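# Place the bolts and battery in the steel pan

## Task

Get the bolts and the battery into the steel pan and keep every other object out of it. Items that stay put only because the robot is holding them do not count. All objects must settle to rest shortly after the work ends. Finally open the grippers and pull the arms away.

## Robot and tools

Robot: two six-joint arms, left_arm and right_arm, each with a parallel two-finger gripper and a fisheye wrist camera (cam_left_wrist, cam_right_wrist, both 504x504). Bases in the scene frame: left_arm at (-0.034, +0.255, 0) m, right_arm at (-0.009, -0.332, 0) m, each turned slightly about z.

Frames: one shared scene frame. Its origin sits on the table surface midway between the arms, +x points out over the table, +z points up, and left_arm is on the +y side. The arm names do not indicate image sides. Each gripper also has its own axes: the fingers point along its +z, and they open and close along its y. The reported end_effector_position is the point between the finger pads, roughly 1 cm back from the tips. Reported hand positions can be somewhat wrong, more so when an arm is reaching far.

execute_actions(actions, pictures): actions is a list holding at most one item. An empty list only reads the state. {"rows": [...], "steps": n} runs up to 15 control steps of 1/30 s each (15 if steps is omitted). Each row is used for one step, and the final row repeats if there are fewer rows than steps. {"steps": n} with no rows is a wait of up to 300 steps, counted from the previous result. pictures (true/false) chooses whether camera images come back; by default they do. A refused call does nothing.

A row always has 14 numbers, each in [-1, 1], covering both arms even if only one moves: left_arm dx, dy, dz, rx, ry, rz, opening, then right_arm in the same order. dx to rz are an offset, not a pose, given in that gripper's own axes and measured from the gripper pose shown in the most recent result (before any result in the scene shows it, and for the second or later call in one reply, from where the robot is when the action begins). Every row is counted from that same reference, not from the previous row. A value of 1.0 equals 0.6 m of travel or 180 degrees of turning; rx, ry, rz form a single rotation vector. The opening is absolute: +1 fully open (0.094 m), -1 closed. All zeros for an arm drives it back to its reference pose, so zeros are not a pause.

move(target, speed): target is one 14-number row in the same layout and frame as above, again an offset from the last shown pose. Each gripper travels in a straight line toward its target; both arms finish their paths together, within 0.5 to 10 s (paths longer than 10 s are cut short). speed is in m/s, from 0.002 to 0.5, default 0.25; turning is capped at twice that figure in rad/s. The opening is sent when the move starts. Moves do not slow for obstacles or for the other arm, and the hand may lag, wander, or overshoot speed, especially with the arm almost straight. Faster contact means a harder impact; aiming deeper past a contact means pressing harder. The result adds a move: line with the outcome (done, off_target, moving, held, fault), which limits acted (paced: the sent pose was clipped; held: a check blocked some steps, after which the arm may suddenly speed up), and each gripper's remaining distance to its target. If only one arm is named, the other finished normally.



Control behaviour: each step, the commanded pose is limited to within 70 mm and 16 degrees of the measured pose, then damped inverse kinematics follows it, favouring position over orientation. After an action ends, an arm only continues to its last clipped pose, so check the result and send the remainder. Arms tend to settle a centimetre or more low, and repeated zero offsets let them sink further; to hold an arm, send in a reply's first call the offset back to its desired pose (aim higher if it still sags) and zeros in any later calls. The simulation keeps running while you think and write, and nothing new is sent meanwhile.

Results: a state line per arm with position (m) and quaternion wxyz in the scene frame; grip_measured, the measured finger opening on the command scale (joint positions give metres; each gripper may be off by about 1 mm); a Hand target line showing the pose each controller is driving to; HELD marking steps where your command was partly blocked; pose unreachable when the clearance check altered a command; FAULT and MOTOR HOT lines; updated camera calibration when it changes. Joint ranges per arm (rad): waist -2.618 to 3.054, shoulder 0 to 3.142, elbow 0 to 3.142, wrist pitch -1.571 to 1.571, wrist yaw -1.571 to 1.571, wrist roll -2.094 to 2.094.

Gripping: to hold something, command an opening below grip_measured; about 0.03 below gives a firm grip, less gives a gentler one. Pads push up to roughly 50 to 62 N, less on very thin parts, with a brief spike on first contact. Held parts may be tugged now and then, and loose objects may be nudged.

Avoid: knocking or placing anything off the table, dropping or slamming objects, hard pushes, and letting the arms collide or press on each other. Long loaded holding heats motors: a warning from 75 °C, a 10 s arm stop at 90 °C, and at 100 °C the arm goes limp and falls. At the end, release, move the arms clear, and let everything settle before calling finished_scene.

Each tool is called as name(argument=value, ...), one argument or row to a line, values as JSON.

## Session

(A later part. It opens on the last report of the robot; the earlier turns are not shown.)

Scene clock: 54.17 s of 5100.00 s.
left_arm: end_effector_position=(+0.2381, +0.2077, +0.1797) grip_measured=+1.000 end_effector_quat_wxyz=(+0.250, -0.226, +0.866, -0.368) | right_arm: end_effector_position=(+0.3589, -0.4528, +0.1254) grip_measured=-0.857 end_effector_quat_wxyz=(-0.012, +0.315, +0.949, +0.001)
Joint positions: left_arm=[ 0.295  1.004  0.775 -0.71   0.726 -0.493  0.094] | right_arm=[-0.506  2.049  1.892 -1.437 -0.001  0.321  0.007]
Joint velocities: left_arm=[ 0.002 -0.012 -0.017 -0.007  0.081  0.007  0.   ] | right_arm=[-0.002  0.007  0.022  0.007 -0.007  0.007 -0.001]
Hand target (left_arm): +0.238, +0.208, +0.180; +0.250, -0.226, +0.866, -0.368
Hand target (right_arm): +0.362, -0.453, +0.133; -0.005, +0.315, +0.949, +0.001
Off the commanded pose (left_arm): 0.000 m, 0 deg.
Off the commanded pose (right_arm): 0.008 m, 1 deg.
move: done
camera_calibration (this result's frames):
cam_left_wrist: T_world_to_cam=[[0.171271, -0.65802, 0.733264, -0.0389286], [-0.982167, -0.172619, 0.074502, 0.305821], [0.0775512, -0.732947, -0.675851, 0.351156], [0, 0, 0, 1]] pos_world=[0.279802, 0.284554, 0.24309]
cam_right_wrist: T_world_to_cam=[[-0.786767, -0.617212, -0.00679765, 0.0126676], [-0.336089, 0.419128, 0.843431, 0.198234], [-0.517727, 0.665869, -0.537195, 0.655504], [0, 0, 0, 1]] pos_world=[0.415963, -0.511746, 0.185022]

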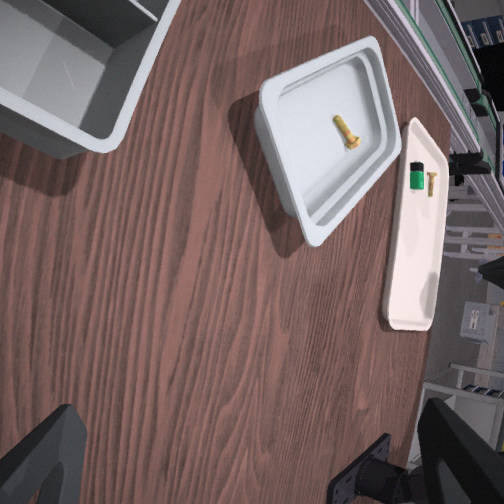

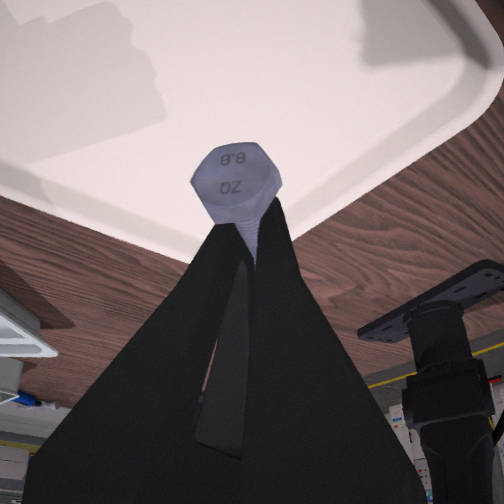

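move(
  target=[0,0,0,0,0,0,1,0.32,0.593,-0.02,0.017,-0.055,-0.205,-1],
)

move(
  target=[0,0,0,0,0,0,1,0,0,0.1,0,0,0,-1],
)

move(
  target=[0,0,0,0,0,0,1,0,0,0,0,0,0,0],
)

move(
  target=[0,0,0,0,0,0,1,0,0,-0.13,0,0,0,0.2],
)

move(
  target=[0,0,0,0,0,0,1,-0.2,-0.5,-0.06,0,-0.08,0,0.2],
)

Scene clock: 59.53 s of 5100.00 s.
left_arm: end_effector_position=(+0.2381, +0.2077, +0.1797) grip_measured=+1.000 end_effector_quat_wxyz=(+0.250, -0.226, +0.866, -0.368) | right_arm: end_effector_position=(+0.4143, -0.0462, +0.1274) grip_measured=-0.856 end_effector_quat_wxyz=(+0.105, -0.013, +0.994, +0.007)
Joint positions: left_arm=[ 0.295  1.004  0.775 -0.71   0.726 -0.493  0.094] | right_arm=[ 0.445  2.505  2.652 -1.537  0.11   0.595  0.007]
Joint velocities: left_arm=[-0.007  0.012 -0.012  0.007  0.037 -0.007  0.   ] | right_arm=[ 0.012 -0.017 -0.027 -0.066 -0.022 -0.037 -0.   ]
Hand target (left_arm): +0.238, +0.208, +0.180; +0.250, -0.226, +0.866, -0.368
Hand target (right_arm): +0.419, -0.051, +0.139; +0.120, -0.008, +0.993, +0.007
Off the commanded pose (left_arm): 0.000 m, 0 deg.
Off the commanded pose (right_arm): 0.014 m, 8 deg.
joint sent to its limit (right arm) — the command would take joint 4 (wrist pitch) past its lower limit, so that joint was sent only as far as its limit.
After step 90, 0.20 s passed at rest.
move: off_target (right_arm)
camera_calibration (this result's frames):
cam_left_wrist: T_world_to_cam=[[0.171271, -0.65802, 0.733264, -0.0389286], [-0.982167, -0.172619, 0.074502, 0.305821], [0.0775512, -0.732947, -0.675851, 0.351156], [0, 0, 0, 1]] pos_world=[0.279802, 0.284554, 0.24309]
cam_right_wrist: T_world_to_cam=[[-0.225607, -0.97052, -0.0848039, 0.0683531], [-0.704517, 0.102409, 0.70226, 0.200748], [-0.672873, 0.218181, -0.706852, 0.479764], [0, 0, 0, 1]] pos_world=[0.479671, -0.0588956, 0.203941]

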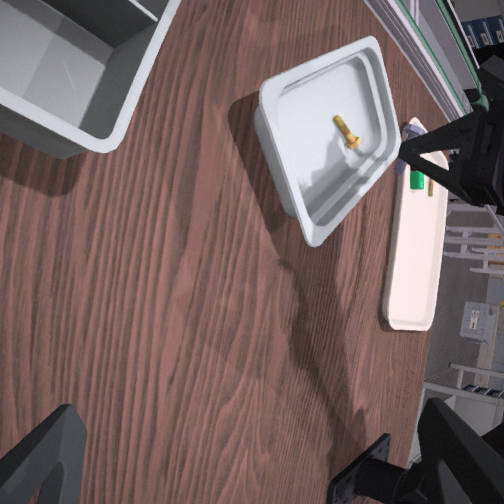

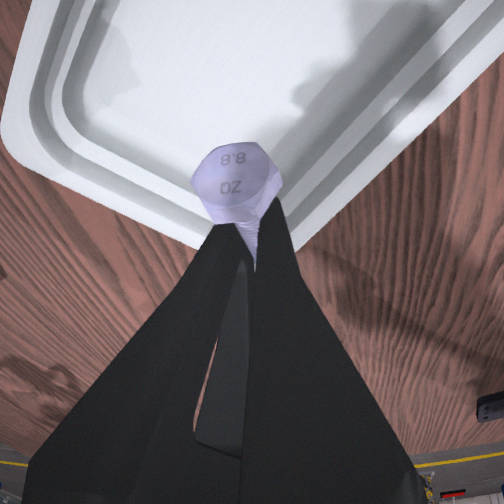

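Scene clock: 60.67 s of 5100.00 s.
left_arm: end_effector_position=(+0.2381, +0.2077, +0.1797) grip_measured=+1.000 end_effector_quat_wxyz=(+0.250, -0.226, +0.866, -0.368) | right_arm: end_effector_position=(+0.4195, -0.0448, +0.0578) grip_measured=-0.856 end_effector_quat_wxyz=(+0.088, -0.015, +0.996, -0.002)
Joint positions: left_arm=[ 0.295  1.004  0.775 -0.71   0.726 -0.493  0.094] | right_arm=[ 0.439  2.486  2.339 -1.281  0.104  0.587  0.007]
Joint velocities: left_arm=[ 0.007  0.002  0.012 -0.007  0.051  0.037  0.   ] | right_arm=[-0.002  0.002 -0.017  0.007 -0.007 -0.022 -0.   ]
Hand target (left_arm): +0.238, +0.208, +0.180; +0.250, -0.226, +0.866, -0.368
Hand target (right_arm): +0.426, -0.046, +0.069; +0.105, -0.013, +0.994, +0.007
Off the commanded pose (left_arm): 0.000 m, 0 deg.
Off the commanded pose (right_arm): 0.013 m, 2 deg.
move: off_target (right_arm)
camera_calibration (this result's frames):
cam_left_wrist: T_world_to_cam=[[0.171271, -0.65802, 0.733264, -0.0389286], [-0.982167, -0.172619, 0.074502, 0.305821], [0.0775512, -0.732947, -0.675851, 0.351156], [0, 0, 0, 1]] pos_world=[0.279802, 0.284554, 0.24309]
cam_right_wrist: T_world_to_cam=[[-0.224744, -0.972711, -0.0576453, 0.0629802], [-0.680107, 0.114223, 0.72416, 0.242251], [-0.697814, 0.201956, -0.687219, 0.44232], [0, 0, 0, 1]] pos_world=[0.487568, -0.055738, 0.132173]

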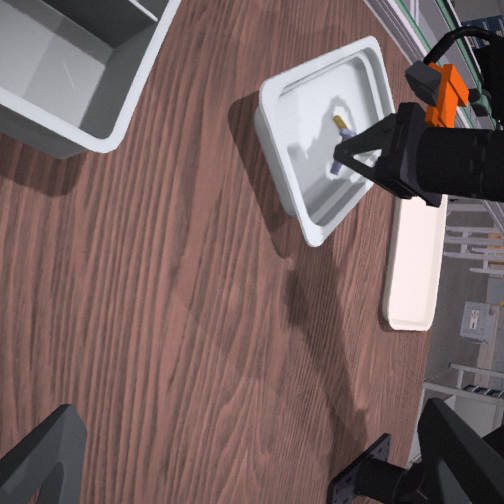

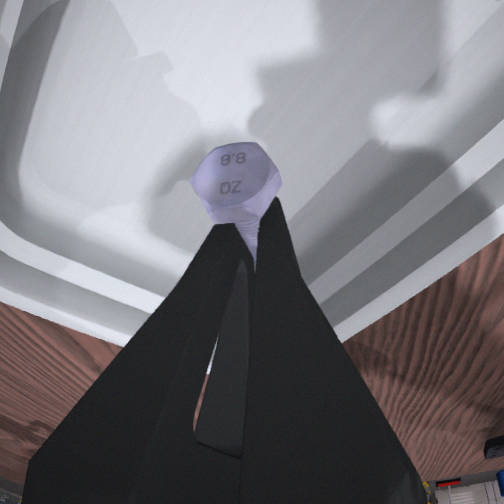

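Scene clock: 61.17 s of 5100.00 s.
left_arm: end_effector_position=(+0.2381, +0.2077, +0.1797) grip_measured=+1.000 end_effector_quat_wxyz=(+0.250, -0.226, +0.866, -0.368) | right_arm: end_effector_position=(+0.4193, -0.0444, +0.0577) grip_measured=-0.002 end_effector_quat_wxyz=(+0.087, -0.015, +0.996, -0.001)
Joint positions: left_arm=[ 0.295  1.004  0.775 -0.71   0.726 -0.493  0.094] | right_arm=[ 0.439  2.486  2.339 -1.281  0.102  0.587  0.047]
Joint velocities: left_arm=[ 0.017 -0.012  0.002 -0.007  0.007 -0.037  0.   ] | right_arm=[ 0.007 -0.012  0.002 -0.007 -0.051  0.037 -0.   ]
Hand target (left_arm): +0.238, +0.208, +0.180; +0.250, -0.226, +0.866, -0.368
Hand target (right_arm): +0.420, -0.045, +0.058; +0.088, -0.015, +0.996, -0.002
Off the commanded pose (left_arm): 0.000 m, 0 deg.
Off the commanded pose (right_arm): 0.000 m, 0 deg.
move: done
camera_calibration (this result's frames):
cam_left_wrist: T_world_to_cam=[[0.171271, -0.65802, 0.733264, -0.0389286], [-0.982167, -0.172619, 0.074502, 0.305821], [0.0775512, -0.732947, -0.675851, 0.351156], [0, 0, 0, 1]] pos_world=[0.279802, 0.284554, 0.24309]
cam_right_wrist: T_world_to_cam=[[-0.224506, -0.972677, -0.0591348, 0.0632368], [-0.679183, 0.112671, 0.725269, 0.241564], [-0.69879, 0.202991, -0.685921, 0.442442], [0, 0, 0, 1]] pos_world=[0.487437, -0.0555201, 0.132021]

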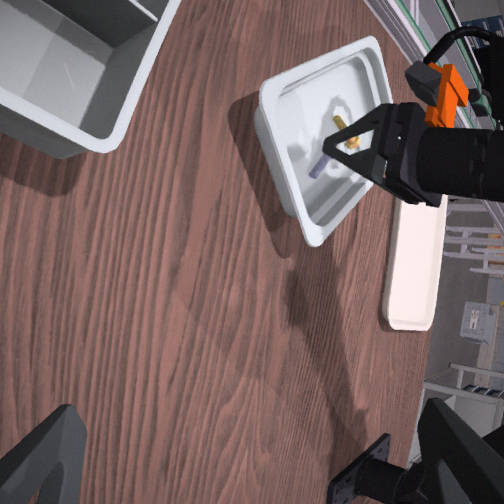

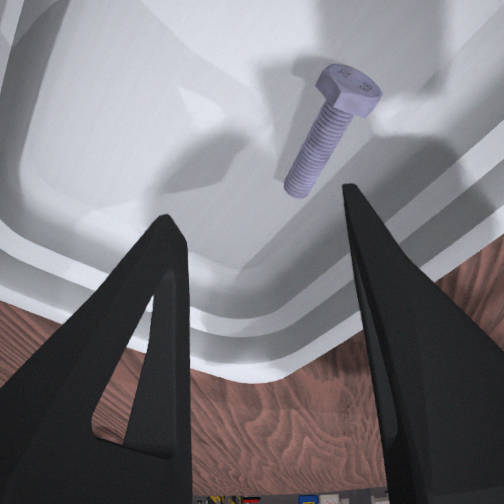

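Scene clock: 62.20 s of 5100.00 s.
left_arm: end_effector_position=(+0.2381, +0.2077, +0.1797) grip_measured=+1.000 end_effector_quat_wxyz=(+0.250, -0.226, +0.866, -0.368) | right_arm: end_effector_position=(+0.4088, -0.0450, +0.1274) grip_measured=+0.198 end_effector_quat_wxyz=(+0.098, -0.016, +0.995, +0.009)
Joint positions: left_arm=[ 0.295  1.004  0.775 -0.71   0.726 -0.493  0.094] | right_arm=[ 0.449  2.489  2.624 -1.535  0.099  0.595  0.056]
Joint velocities: left_arm=[-0.017 -0.017  0.002  0.022 -0.081 -0.037  0.   ] | right_arm=[ 0.002 -0.007 -0.022  0.007  0.007  0.007  0.   ]
Hand target (left_arm): +0.238, +0.208, +0.180; +0.250, -0.226, +0.866, -0.368
Hand target (right_arm): +0.406, -0.043, +0.134; +0.102, -0.016, +0.995, +0.009
Off the commanded pose (left_arm): 0.000 m, 0 deg.
Off the commanded pose (right_arm): 0.008 m, 2 deg.
joint sent to its limit (right arm) — the command would take joint 4 (wrist pitch) past its lower limit, so that joint was sent only as far as its limit.
move: done
camera_calibration (this result's frames):
cam_left_wrist: T_world_to_cam=[[0.171271, -0.65802, 0.733264, -0.0389286], [-0.982167, -0.172619, 0.074502, 0.305821], [0.0775512, -0.732947, -0.675851, 0.351156], [0, 0, 0, 1]] pos_world=[0.279802, 0.284554, 0.24309]
cam_right_wrist: T_world_to_cam=[[-0.220183, -0.971827, -0.0840975, 0.0658998], [-0.695141, 0.0958428, 0.712456, 0.191325], [-0.684324, 0.215331, -0.696659, 0.479043], [0, 0, 0, 1]] pos_world=[0.475328, -0.0574465, 0.202961]

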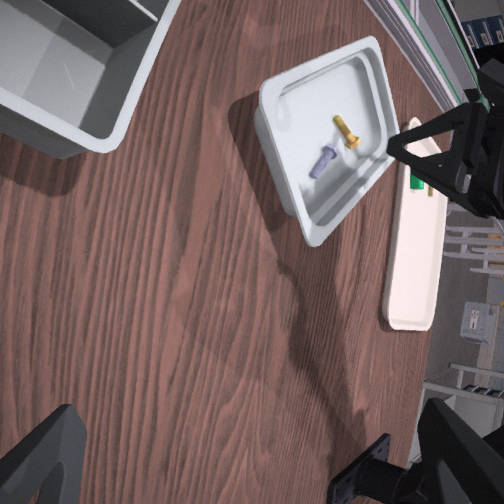

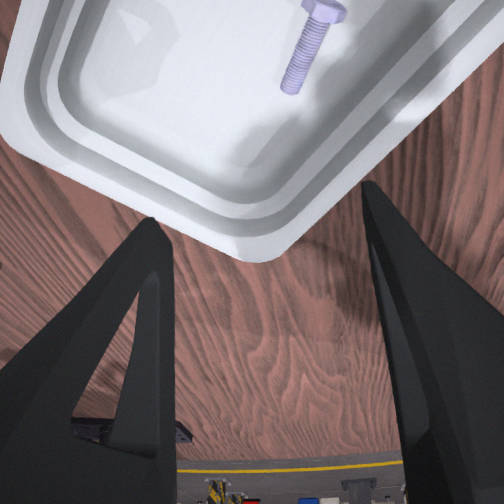

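Scene clock: 64.23 s of 5100.00 s.
left_arm: end_effector_position=(+0.2381, +0.2077, +0.1797) grip_measured=+1.000 end_effector_quat_wxyz=(+0.250, -0.226, +0.866, -0.368) | right_arm: end_effector_position=(+0.5224, -0.3486, +0.1732) grip_measured=+0.198 end_effector_quat_wxyz=(+0.208, -0.009, +0.978, +0.001)
Joint positions: left_arm=[ 0.295  1.004  0.775 -0.71   0.726 -0.493  0.094] | right_arm=[-0.226  2.278  2.365 -1.239 -0.022 -0.054  0.056]
Joint velocities: left_arm=[-0.017 -0.002 -0.012 -0.022 -0.022  0.007  0.   ] | right_arm=[ 0.012 -0.012 -0.027  0.037 -0.007 -0.037 -0.001]
Hand target (left_arm): +0.238, +0.208, +0.180; +0.250, -0.226, +0.866, -0.368
Hand target (right_arm): +0.528, -0.344, +0.187; +0.227, -0.017, +0.974, +0.003
Off the commanded pose (left_arm): 0.000 m, 0 deg.
Off the commanded pose (right_arm): 0.013 m, 2 deg.
move: off_target (right_arm)
camera_calibration (this result's frames):
cam_left_wrist: T_world_to_cam=[[0.171271, -0.65802, 0.733264, -0.0389286], [-0.982167, -0.172619, 0.074502, 0.305821], [0.0775512, -0.732947, -0.675851, 0.351156], [0, 0, 0, 1]] pos_world=[0.279802, 0.284554, 0.24309]
cam_right_wrist: T_world_to_cam=[[-0.213171, -0.969387, -0.121844, -0.196564], [-0.833314, 0.115294, 0.540642, 0.375497], [-0.510044, 0.216784, -0.832382, 0.586986], [0, 0, 0, 1]] pos_world=[0.570394, -0.361088, 0.261637]

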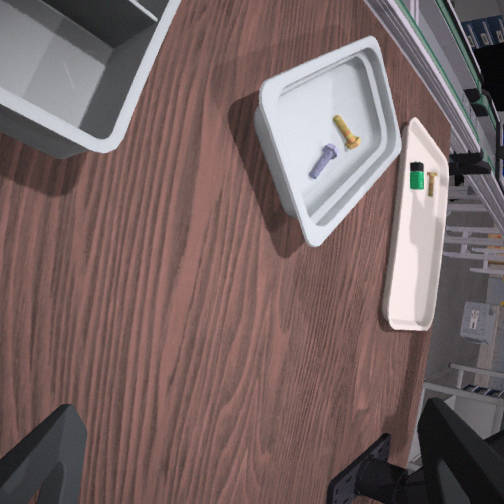

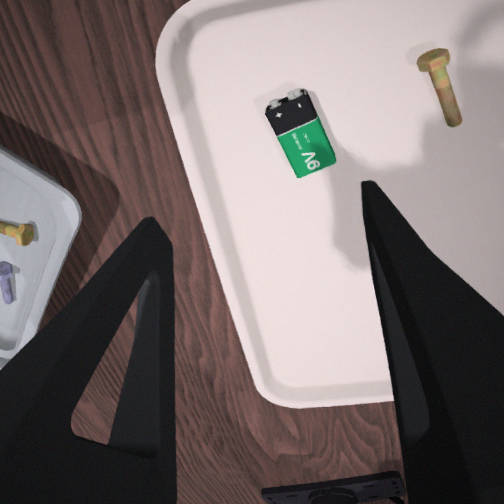

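move(
  target=[0,0,0,0,0,0,1,0.1,0,0.17,0,0.05,0,0.2],
)

Scene clock: 67.97 s of 5100.00 s.
left_arm: end_effector_position=(+0.2381, +0.2077, +0.1797) grip_measured=+1.000 end_effector_quat_wxyz=(+0.250, -0.226, +0.866, -0.368) | right_arm: end_effector_position=(+0.5009, -0.3477, +0.0474) grip_measured=+0.198 end_effector_quat_wxyz=(+0.111, -0.009, +0.994, +0.006)
Joint positions: left_arm=[ 0.295  1.004  0.775 -0.71   0.726 -0.493  0.094] | right_arm=[-0.226  2.341  2.028 -1.036 -0.022 -0.056  0.056]
Joint velocities: left_arm=[-0.037 -0.017 -0.002 -0.007 -0.007 -0.007  0.   ] | right_arm=[-0.017 -0.007  0.002  0.066  0.037  0.022  0.   ]
Hand target (left_arm): +0.238, +0.208, +0.180; +0.250, -0.226, +0.866, -0.368
Hand target (right_arm): +0.507, -0.349, +0.055; +0.130, -0.009, +0.991, +0.001
Off the commanded pose (left_arm): 0.000 m, 0 deg.
Off the commanded pose (right_arm): 0.012 m, 2 deg.
move: off_target (right_arm)
camera_calibration (this result's frames):
cam_left_wrist: T_world_to_cam=[[0.171271, -0.65802, 0.733264, -0.0389286], [-0.982167, -0.172619, 0.074502, 0.305821], [0.0775512, -0.732947, -0.675851, 0.351156], [0, 0, 0, 1]] pos_world=[0.279802, 0.284554, 0.24309]
cam_right_wrist: T_world_to_cam=[[-0.23246, -0.968833, -0.0855905, -0.20743], [-0.711663, 0.109449, 0.693943, 0.35527], [-0.662947, 0.222225, -0.714925, 0.544028], [0, 0, 0, 1]] pos_world=[0.565275, -0.360746, 0.124648]

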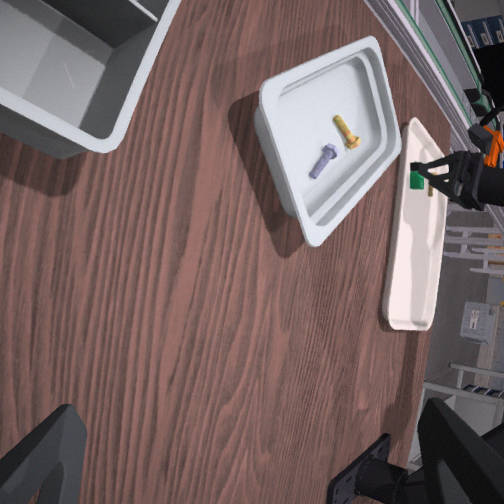

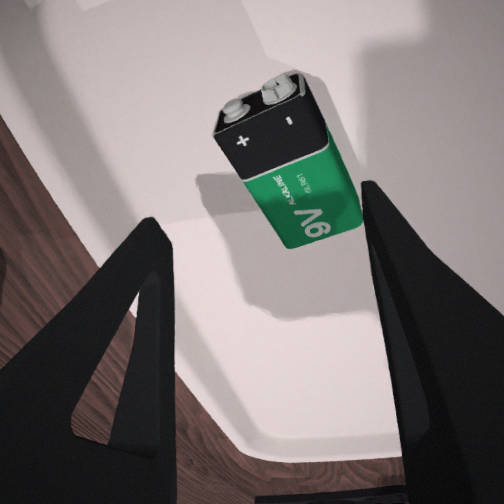

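move(
  target=[0,0,0,0,0,0,1,0,-0.009,0.036,0,0,-0.04,0.3],
)

move(
  target=[0,0,0,0,0,0,1,0,0,0,0,0,0,-0.55],
)

move(
  target=[0,0,0,0,0,0,1,0,0,-0.2,0,0,0,-0.55],
)

Scene clock: 72.17 s of 5100.00 s.
left_arm: end_effector_position=(+0.2381, +0.2077, +0.1797) grip_measured=+1.000 end_effector_quat_wxyz=(+0.250, -0.226, +0.866, -0.368) | right_arm: end_effector_position=(+0.5045, -0.3478, +0.0286) grip_measured=+0.298 end_effector_quat_wxyz=(+0.105, -0.072, +0.992, -0.000)
Joint positions: left_arm=[ 0.295  1.004  0.775 -0.71   0.726 -0.493  0.094] | right_arm=[-0.226  2.382  2.028 -1.008 -0.022 -0.183  0.061]
Joint velocities: left_arm=[-0.017 -0.017  0.007 -0.007 -0.037  0.066  0.   ] | right_arm=[-0.017 -0.017 -0.012 -0.007  0.051 -0.037 -0.   ]
Hand target (left_arm): +0.238, +0.208, +0.180; +0.250, -0.226, +0.866, -0.368
Hand target (right_arm): +0.505, -0.353, +0.026; +0.110, -0.071, +0.991, -0.001
Off the commanded pose (left_arm): 0.000 m, 0 deg.
Off the commanded pose (right_arm): 0.006 m, 1 deg.
After step 90, 0.30 s passed at rest.
move: done
camera_calibration (this result's frames):
cam_left_wrist: T_world_to_cam=[[0.171271, -0.65802, 0.733264, -0.0389286], [-0.982167, -0.172619, 0.074502, 0.305821], [0.0775512, -0.732947, -0.675851, 0.351156], [0, 0, 0, 1]] pos_world=[0.279802, 0.284554, 0.24309]
cam_right_wrist: T_world_to_cam=[[-0.111047, -0.992153, -0.0574516, -0.278507], [-0.713401, 0.0393335, 0.699652, 0.347192], [-0.691902, 0.11868, -0.712171, 0.511575], [0, 0, 0, 1]] pos_world=[0.570719, -0.350691, 0.105414]

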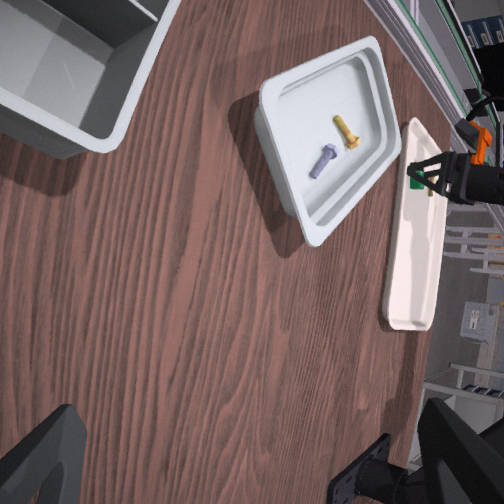

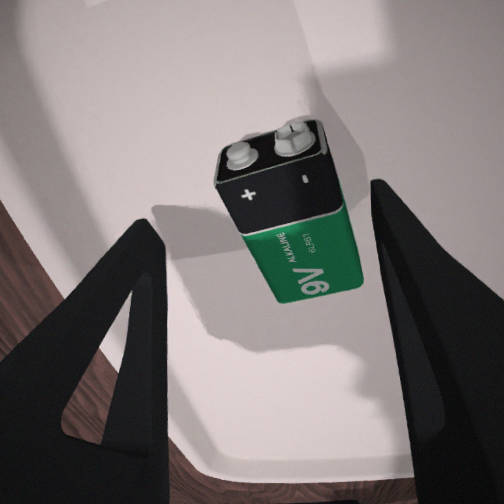

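Scene clock: 72.67 s of 5100.00 s.
left_arm: end_effector_position=(+0.2381, +0.2077, +0.1797) grip_measured=+1.000 end_effector_quat_wxyz=(+0.250, -0.226, +0.866, -0.368) | right_arm: end_effector_position=(+0.5045, -0.3479, +0.0286) grip_measured=-0.458 end_effector_quat_wxyz=(+0.105, -0.072, +0.992, -0.001)
Joint positions: left_arm=[ 0.295  1.004  0.775 -0.71   0.726 -0.493  0.094] | right_arm=[-0.226  2.382  2.028 -1.008 -0.022 -0.183  0.025]
Joint velocities: left_arm=[ 0.017 -0.002 -0.002 -0.037 -0.095 -0.007  0.   ] | right_arm=[ 0.012  0.007 -0.022  0.007 -0.037  0.022 -0.001]
Hand target (left_arm): +0.238, +0.208, +0.180; +0.250, -0.226, +0.866, -0.368
Hand target (right_arm): +0.505, -0.348, +0.029; +0.105, -0.072, +0.992, -0.001
Off the commanded pose (left_arm): 0.000 m, 0 deg.
Off the commanded pose (right_arm): 0.000 m, 0 deg.
move: done
camera_calibration (this result's frames):
cam_left_wrist: T_world_to_cam=[[0.171271, -0.65802, 0.733264, -0.0389286], [-0.982167, -0.172619, 0.074502, 0.305821], [0.0775512, -0.732947, -0.675851, 0.351156], [0, 0, 0, 1]] pos_world=[0.279802, 0.284554, 0.24309]
cam_right_wrist: T_world_to_cam=[[-0.111126, -0.992166, -0.05708, -0.278549], [-0.713387, 0.0396508, 0.699648, 0.347298], [-0.691903, 0.118469, -0.712204, 0.511509], [0, 0, 0, 1]] pos_world=[0.570718, -0.350736, 0.105413]

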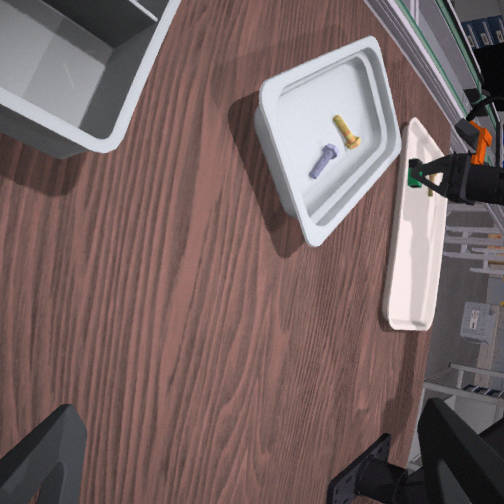

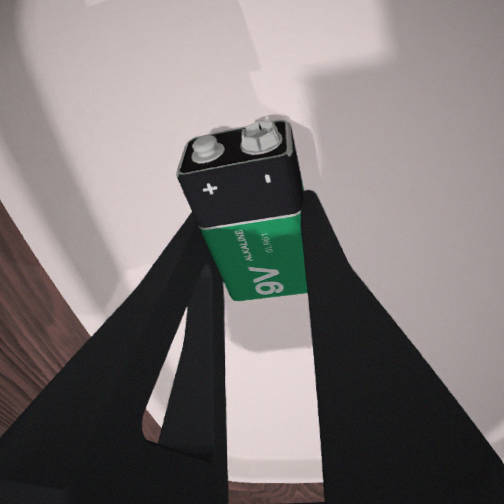

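Scene clock: 73.97 s of 5100.00 s.
left_arm: end_effector_position=(+0.2381, +0.2077, +0.1797) grip_measured=+1.000 end_effector_quat_wxyz=(+0.250, -0.226, +0.866, -0.368) | right_arm: end_effector_position=(+0.4781, -0.3468, +0.1333) grip_measured=-0.458 end_effector_quat_wxyz=(+0.090, -0.072, +0.993, +0.001)
Joint positions: left_arm=[ 0.295  1.004  0.775 -0.71   0.726 -0.493  0.094] | right_arm=[-0.226  2.316  2.337 -1.412 -0.022 -0.183  0.025]
Joint velocities: left_arm=[-0.012  0.002  0.002 -0.037  0.022 -0.007  0.   ] | right_arm=[ 0.017 -0.007 -0.032  0.007  0.037  0.066 -0.001]
Hand target (left_arm): +0.238, +0.208, +0.180; +0.250, -0.226, +0.866, -0.368
Hand target (right_arm): +0.481, -0.349, +0.146; +0.105, -0.072, +0.992, -0.001
Off the commanded pose (left_arm): 0.000 m, 0 deg.
Off the commanded pose (right_arm): 0.013 m, 2 deg.
move: off_target (right_arm)
camera_calibration (this result's frames):
cam_left_wrist: T_world_to_cam=[[0.171271, -0.65802, 0.733264, -0.0389286], [-0.982167, -0.172619, 0.074502, 0.305821], [0.0775512, -0.732947, -0.675851, 0.351156], [0, 0, 0, 1]] pos_world=[0.279802, 0.284554, 0.24309]
cam_right_wrist: T_world_to_cam=[[-0.112771, -0.992099, -0.0549675, -0.273928], [-0.692548, 0.038811, 0.720327, 0.242115], [-0.712503, 0.119299, -0.691453, 0.575012], [0, 0, 0, 1]] pos_world=[0.546482, -0.349759, 0.208134]

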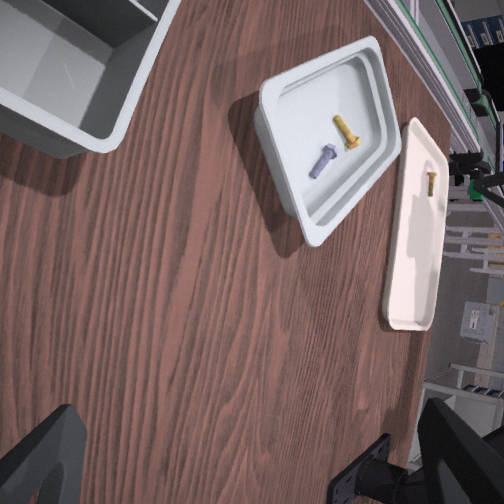

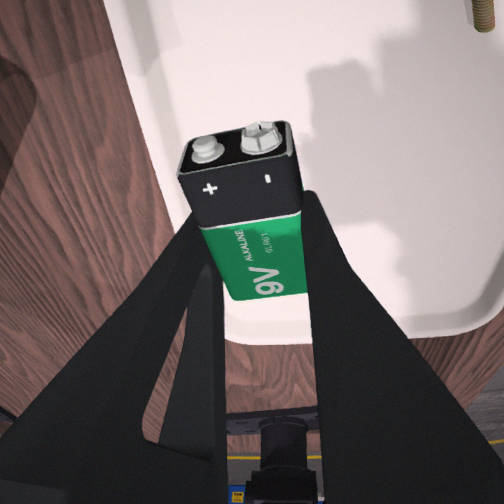

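move(
  target=[0,0,0,0,0,0,1,-0.06,0.43,-0.03,0,-0.04,0,-0.55],
)

move(
  target=[0,0,0,0,0,0,1,0.03,0,0.11,0,0,0,-0.55],
)

Scene clock: 79.23 s of 5100.00 s.
left_arm: end_effector_position=(+0.2381, +0.2077, +0.1797) grip_measured=+1.000 end_effector_quat_wxyz=(+0.250, -0.226, +0.866, -0.368) | right_arm: end_effector_position=(+0.4698, -0.0799, +0.1400) grip_measured=-0.458 end_effector_quat_wxyz=(+0.156, -0.081, +0.984, +0.022)
Joint positions: left_arm=[ 0.295  1.004  0.775 -0.71   0.726 -0.493  0.094] | right_arm=[ 0.327  2.58   2.824 -1.511  0.09   0.334  0.025]
Joint velocities: left_arm=[ 0.002 -0.022  0.007 -0.037  0.007  0.051  0.   ] | right_arm=[ 0.012 -0.007  0.017 -0.081 -0.037 -0.051  0.   ]
Hand target (left_arm): +0.238, +0.208, +0.180; +0.250, -0.226, +0.866, -0.368
Hand target (right_arm): +0.474, -0.085, +0.154; +0.173, -0.073, +0.982, +0.022
Off the commanded pose (left_arm): 0.000 m, 0 deg.
Off the commanded pose (right_arm): 0.016 m, 2 deg.
elbow stopped short (right arm): the move would have taken joint 3 (elbow) straighter than the controller allows; a more bent joint 3 avoids this.
After step 90, 0.47 s passed at rest.
move: off_target (right_arm)
camera_calibration (this result's frames):
cam_left_wrist: T_world_to_cam=[[0.171271, -0.65802, 0.733264, -0.0389286], [-0.982167, -0.172619, 0.074502, 0.305821], [0.0775512, -0.732947, -0.675851, 0.351156], [0, 0, 0, 1]] pos_world=[0.279802, 0.284554, 0.24309]
cam_right_wrist: T_world_to_cam=[[-0.0784433, -0.990158, -0.115901, -0.0171295], [-0.779897, -0.0114665, 0.625803, 0.271484], [-0.620973, 0.139481, -0.771322, 0.511722], [0, 0, 0, 1]] pos_world=[0.528151, -0.0852234, 0.222821]

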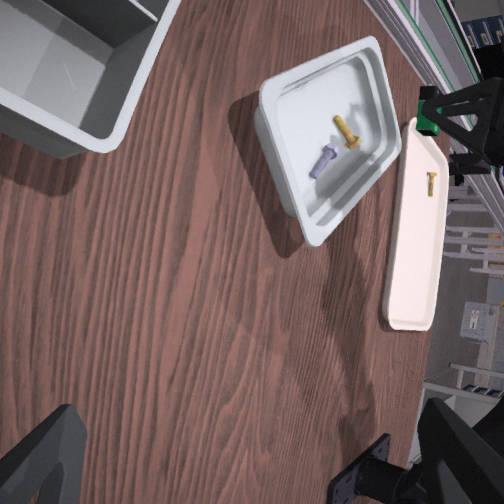

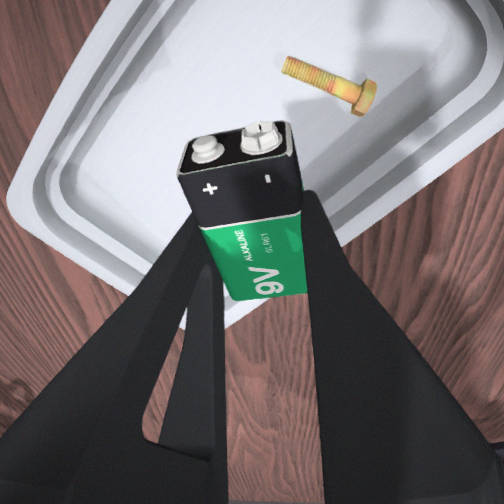

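Scene clock: 80.50 s of 5100.00 s.
left_arm: end_effector_position=(+0.2381, +0.2077, +0.1797) grip_measured=+1.000 end_effector_quat_wxyz=(+0.250, -0.226, +0.866, -0.368) | right_arm: end_effector_position=(+0.4670, -0.0817, +0.0642) grip_measured=-0.458 end_effector_quat_wxyz=(+0.139, -0.082, +0.987, +0.015)
Joint positions: left_arm=[ 0.295  1.004  0.775 -0.71   0.726 -0.493  0.094] | right_arm=[ 0.326  2.433  2.245 -1.116  0.088  0.334  0.025]
Joint velocities: left_arm=[ 0.002 -0.002  0.007  0.007  0.007 -0.095  0.   ] | right_arm=[-0.017 -0.007  0.007 -0.007 -0.022 -0.007  0.   ]
Hand target (left_arm): +0.238, +0.208, +0.180; +0.250, -0.226, +0.866, -0.368
Hand target (right_arm): +0.472, -0.079, +0.072; +0.155, -0.081, +0.984, +0.021
Off the commanded pose (left_arm): 0.000 m, 0 deg.
Off the commanded pose (right_arm): 0.010 m, 2 deg.
move: done
camera_calibration (this result's frames):
cam_left_wrist: T_world_to_cam=[[0.171271, -0.65802, 0.733264, -0.0389286], [-0.982167, -0.172619, 0.074502, 0.305821], [0.0775512, -0.732947, -0.675851, 0.351156], [0, 0, 0, 1]] pos_world=[0.279802, 0.284554, 0.24309]
cam_right_wrist: T_world_to_cam=[[-0.0823406, -0.991959, -0.0961074, -0.0274791], [-0.758412, -0.000193892, 0.651775, 0.305951], [-0.646553, 0.126557, -0.752298, 0.461362], [0, 0, 0, 1]] pos_world=[0.528069, -0.0855872, 0.14503]

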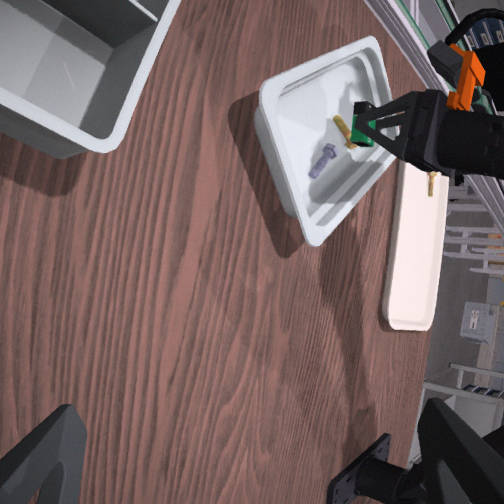

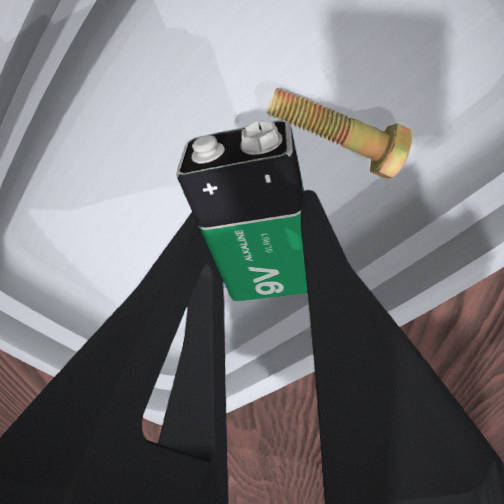

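move(
  target=[0,0,0,0,0,0,1,-0.06,0,0.04,0,0,0,-0.55],
)

move(
  target=[0,0,0,0,0,0,1,0,0,0,0,0,0,0.1],
)

move(
  target=[0,0,0,0,0,0,1,0,0,-0.14,0,0,0,0.1],
)

move(
  target=[0,0,0,0,0,0,1,0.05,-0.59,-0.02,0.02,0,0.04,0],
)

Scene clock: 84.77 s of 5100.00 s.
left_arm: end_effector_position=(+0.2381, +0.2077, +0.1797) grip_measured=+1.000 end_effector_quat_wxyz=(+0.250, -0.226, +0.866, -0.368) | right_arm: end_effector_position=(+0.5036, -0.0733, +0.0382) grip_measured=-0.458 end_effector_quat_wxyz=(+0.134, -0.083, +0.987, +0.014)
Joint positions: left_arm=[ 0.295  1.004  0.775 -0.71   0.726 -0.493  0.094] | right_arm=[ 0.305  2.79   2.824 -1.347  0.079  0.313  0.025]
Joint velocities: left_arm=[ 0.002 -0.002  0.002 -0.007 -0.051  0.051  0.   ] | right_arm=[ 0.002  0.002  0.032 -0.066 -0.007  0.007 -0.   ]
Hand target (left_arm): +0.238, +0.208, +0.180; +0.250, -0.226, +0.866, -0.368
Hand target (right_arm): +0.507, -0.075, +0.051; +0.145, -0.082, +0.986, +0.017
Off the commanded pose (left_arm): 0.000 m, 0 deg.
Off the commanded pose (right_arm): 0.014 m, 1 deg.
elbow stopped short (right arm): the move would have taken joint 3 (elbow) straighter than the controller allows; a more bent joint 3 avoids this.
move: off_target (right_arm)
camera_calibration (this result's frames):
cam_left_wrist: T_world_to_cam=[[0.171271, -0.65802, 0.733264, -0.0389286], [-0.982167, -0.172619, 0.074502, 0.305821], [0.0775512, -0.732947, -0.675851, 0.351156], [0, 0, 0, 1]] pos_world=[0.279802, 0.284554, 0.24309]
cam_right_wrist: T_world_to_cam=[[-0.0817186, -0.99224, -0.0937107, -0.0190714], [-0.751951, -0.00033007, 0.659219, 0.347123], [-0.654134, 0.124336, -0.746089, 0.467816], [0, 0, 0, 1]] pos_world=[0.565475, -0.0769754, 0.118415]

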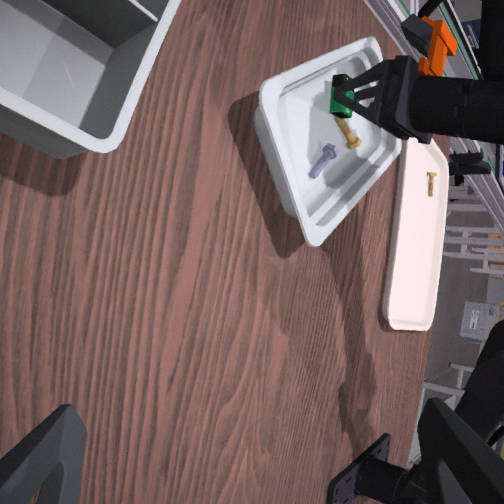

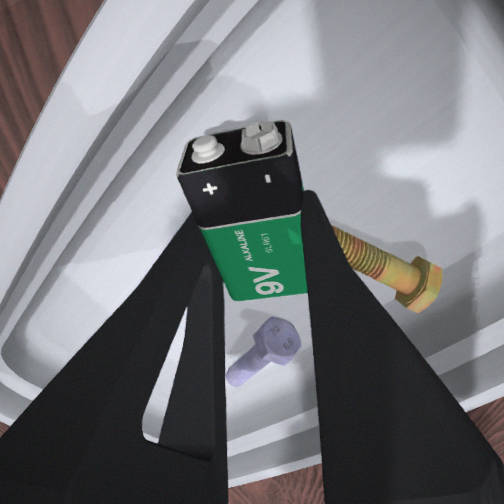

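Scene clock: 85.27 s of 5100.00 s.
left_arm: end_effector_position=(+0.2381, +0.2077, +0.1797) grip_measured=+1.000 end_effector_quat_wxyz=(+0.250, -0.226, +0.866, -0.368) | right_arm: end_effector_position=(+0.5036, -0.0733, +0.0382) grip_measured=+0.098 end_effector_quat_wxyz=(+0.134, -0.083, +0.987, +0.014)
Joint positions: left_arm=[ 0.295  1.004  0.775 -0.71   0.726 -0.493  0.094] | right_arm=[ 0.305  2.79   2.824 -1.347  0.079  0.313  0.052]
Joint velocities: left_arm=[ 0.012  0.022  0.017 -0.051 -0.037 -0.081  0.   ] | right_arm=[ 0.002 -0.002 -0.007 -0.095 -0.022  0.007  0.001]
Hand target (left_arm): +0.238, +0.208, +0.180; +0.250, -0.226, +0.866, -0.368
Hand target (right_arm): +0.504, -0.073, +0.038; +0.134, -0.083, +0.987, +0.014
Off the commanded pose (left_arm): 0.000 m, 0 deg.
Off the commanded pose (right_arm): 0.000 m, 0 deg.
move: done
camera_calibration (this result's frames):
cam_left_wrist: T_world_to_cam=[[0.171271, -0.65802, 0.733264, -0.0389286], [-0.982167, -0.172619, 0.074502, 0.305821], [0.0775512, -0.732947, -0.675851, 0.351156], [0, 0, 0, 1]] pos_world=[0.279802, 0.284554, 0.24309]
cam_right_wrist: T_world_to_cam=[[-0.0817186, -0.99224, -0.0937107, -0.0190714], [-0.751951, -0.00033007, 0.659219, 0.347123], [-0.654134, 0.124336, -0.746089, 0.467816], [0, 0, 0, 1]] pos_world=[0.565475, -0.0769754, 0.118415]

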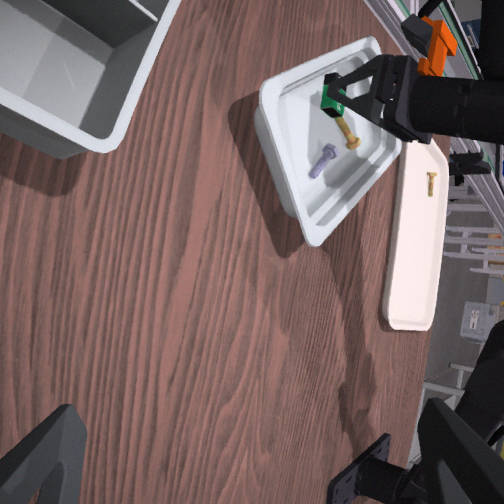

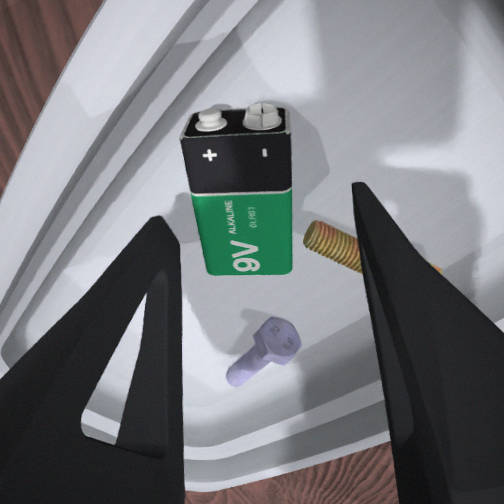

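Scene clock: 86.27 s of 5100.00 s.
left_arm: end_effector_position=(+0.2381, +0.2077, +0.1797) grip_measured=+1.000 end_effector_quat_wxyz=(+0.250, -0.226, +0.866, -0.368) | right_arm: end_effector_position=(+0.4840, -0.0801, +0.1092) grip_measured=+0.098 end_effector_quat_wxyz=(+0.148, -0.083, +0.985, +0.021)
Joint positions: left_arm=[ 0.295  1.004  0.775 -0.71   0.726 -0.493  0.094] | right_arm=[ 0.311  2.652  2.837 -1.467  0.079  0.317  0.052]
Joint velocities: left_arm=[ 0.007  0.022 -0.002  0.007 -0.007  0.007  0.   ] | right_arm=[-0.002 -0.012 -0.012 -0.081 -0.022 -0.007 -0.   ]
Hand target (left_arm): +0.238, +0.208, +0.180; +0.250, -0.226, +0.866, -0.368
Hand target (right_arm): +0.482, -0.077, +0.119; +0.155, -0.084, +0.984, +0.024
Off the commanded pose (left_arm): 0.000 m, 0 deg.
Off the commanded pose (right_arm): 0.011 m, 2 deg.
elbow stopped short (right arm): the move would have taken joint 3 (elbow) straighter than the controller allows; a more bent joint 3 avoids this.
move: off_target (right_arm)
camera_calibration (this result's frames):
cam_left_wrist: T_world_to_cam=[[0.171271, -0.65802, 0.733264, -0.0389286], [-0.982167, -0.172619, 0.074502, 0.305821], [0.0775512, -0.732947, -0.675851, 0.351156], [0, 0, 0, 1]] pos_world=[0.279802, 0.284554, 0.24309]
cam_right_wrist: T_world_to_cam=[[-0.0769078, -0.990794, -0.111407, -0.0210979], [-0.769453, -0.0120774, 0.638589, 0.295339], [-0.634056, 0.134835, -0.761441, 0.501705], [0, 0, 0, 1]] pos_world=[0.543736, -0.0849841, 0.191068]

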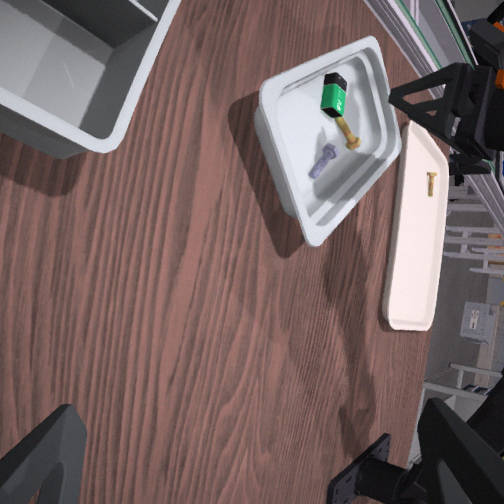

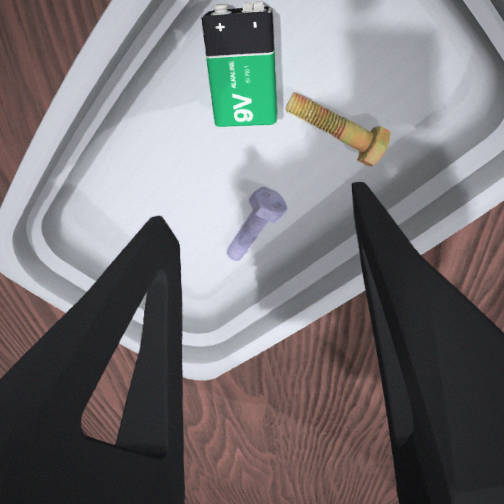

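Scene clock: 88.30 s of 5100.00 s.
left_arm: end_effector_position=(+0.2381, +0.2077, +0.1797) grip_measured=+1.000 end_effector_quat_wxyz=(+0.250, -0.226, +0.866, -0.368) | right_arm: end_effector_position=(+0.5047, -0.4415, +0.1003) grip_measured=+0.002 end_effector_quat_wxyz=(+0.141, -0.009, +0.990, -0.010)
Joint positions: left_arm=[ 0.295  1.004  0.775 -0.71   0.726 -0.493  0.094] | right_arm=[-0.413  2.353  2.243 -1.18  -0.045 -0.239  0.047]
Joint velocities: left_arm=[ 0.002 -0.012  0.012  0.125 -0.081 -0.051  0.   ] | right_arm=[-0.022 -0.002  0.012 -0.007 -0.081 -0.125 -0.001]
Hand target (left_arm): +0.238, +0.208, +0.180; +0.250, -0.226, +0.866, -0.368
Hand target (right_arm): +0.510, -0.437, +0.111; +0.153, -0.017, +0.988, -0.009
Off the commanded pose (left_arm): 0.000 m, 0 deg.
Off the commanded pose (right_arm): 0.012 m, 2 deg.
move: off_target (right_arm)
camera_calibration (this result's frames):
cam_left_wrist: T_world_to_cam=[[0.171271, -0.65802, 0.733264, -0.0389286], [-0.982167, -0.172619, 0.074502, 0.305821], [0.0775512, -0.732947, -0.675851, 0.351156], [0, 0, 0, 1]] pos_world=[0.279802, 0.284554, 0.24309]
cam_right_wrist: T_world_to_cam=[[-0.231088, -0.970489, -0.0689199, -0.296017], [-0.752596, 0.133412, 0.644826, 0.367719], [-0.616601, 0.20088, -0.761216, 0.57704], [0, 0, 0, 1]] pos_world=[0.564142, -0.452256, 0.181736]

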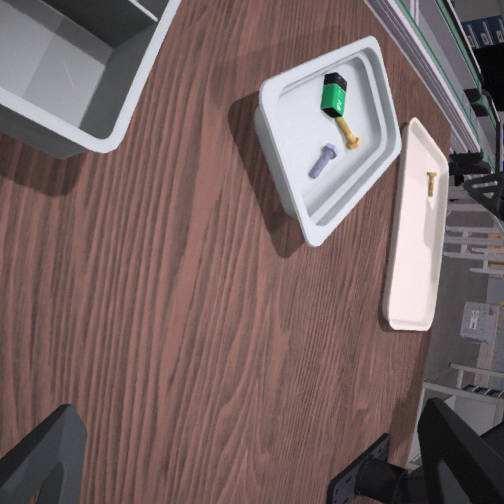

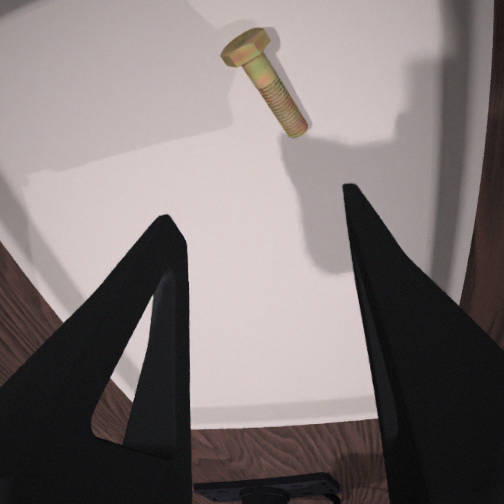

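move(
  target=[0,0,0,0,0,0,1,0.01,0,0.118,0,0,-0.05,0],
)

Scene clock: 90.93 s of 5100.00 s.
left_arm: end_effector_position=(+0.2381, +0.2077, +0.1797) grip_measured=+1.000 end_effector_quat_wxyz=(+0.250, -0.226, +0.866, -0.368) | right_arm: end_effector_position=(+0.5144, -0.4433, +0.0294) grip_measured=+0.002 end_effector_quat_wxyz=(+0.130, -0.082, +0.988, -0.017)
Joint positions: left_arm=[ 0.295  1.004  0.775 -0.71   0.726 -0.493  0.094] | right_arm=[-0.413  2.429  2.102 -0.984 -0.047 -0.387  0.047]
Joint velocities: left_arm=[-0.017  0.002 -0.012  0.022  0.051 -0.007  0.   ] | right_arm=[ 0.012  0.007  0.007 -0.037  0.007 -0.007 -0.   ]
Hand target (left_arm): +0.238, +0.208, +0.180; +0.250, -0.226, +0.866, -0.368
Hand target (right_arm): +0.517, -0.443, +0.030; +0.140, -0.087, +0.986, -0.021
Off the commanded pose (left_arm): 0.000 m, 0 deg.
Off the commanded pose (right_arm): 0.005 m, 1 deg.
move: done
camera_calibration (this result's frames):
cam_left_wrist: T_world_to_cam=[[0.171271, -0.65802, 0.733264, -0.0389286], [-0.982167, -0.172619, 0.074502, 0.305821], [0.0775512, -0.732947, -0.675851, 0.351156], [0, 0, 0, 1]] pos_world=[0.279802, 0.284554, 0.24309]
cam_right_wrist: T_world_to_cam=[[-0.0916084, -0.995289, -0.0317534, -0.384262], [-0.750701, 0.0480749, 0.658891, 0.381698], [-0.65426, 0.0841972, -0.751568, 0.496786], [0, 0, 0, 1]] pos_world=[0.576367, -0.44263, 0.10967]

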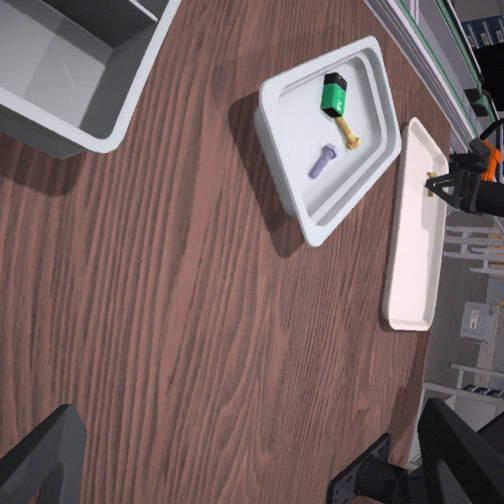

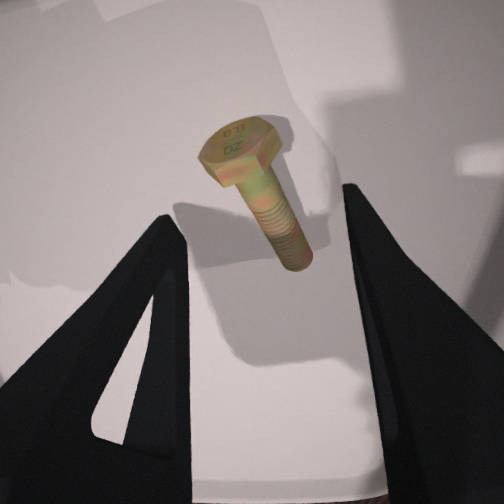

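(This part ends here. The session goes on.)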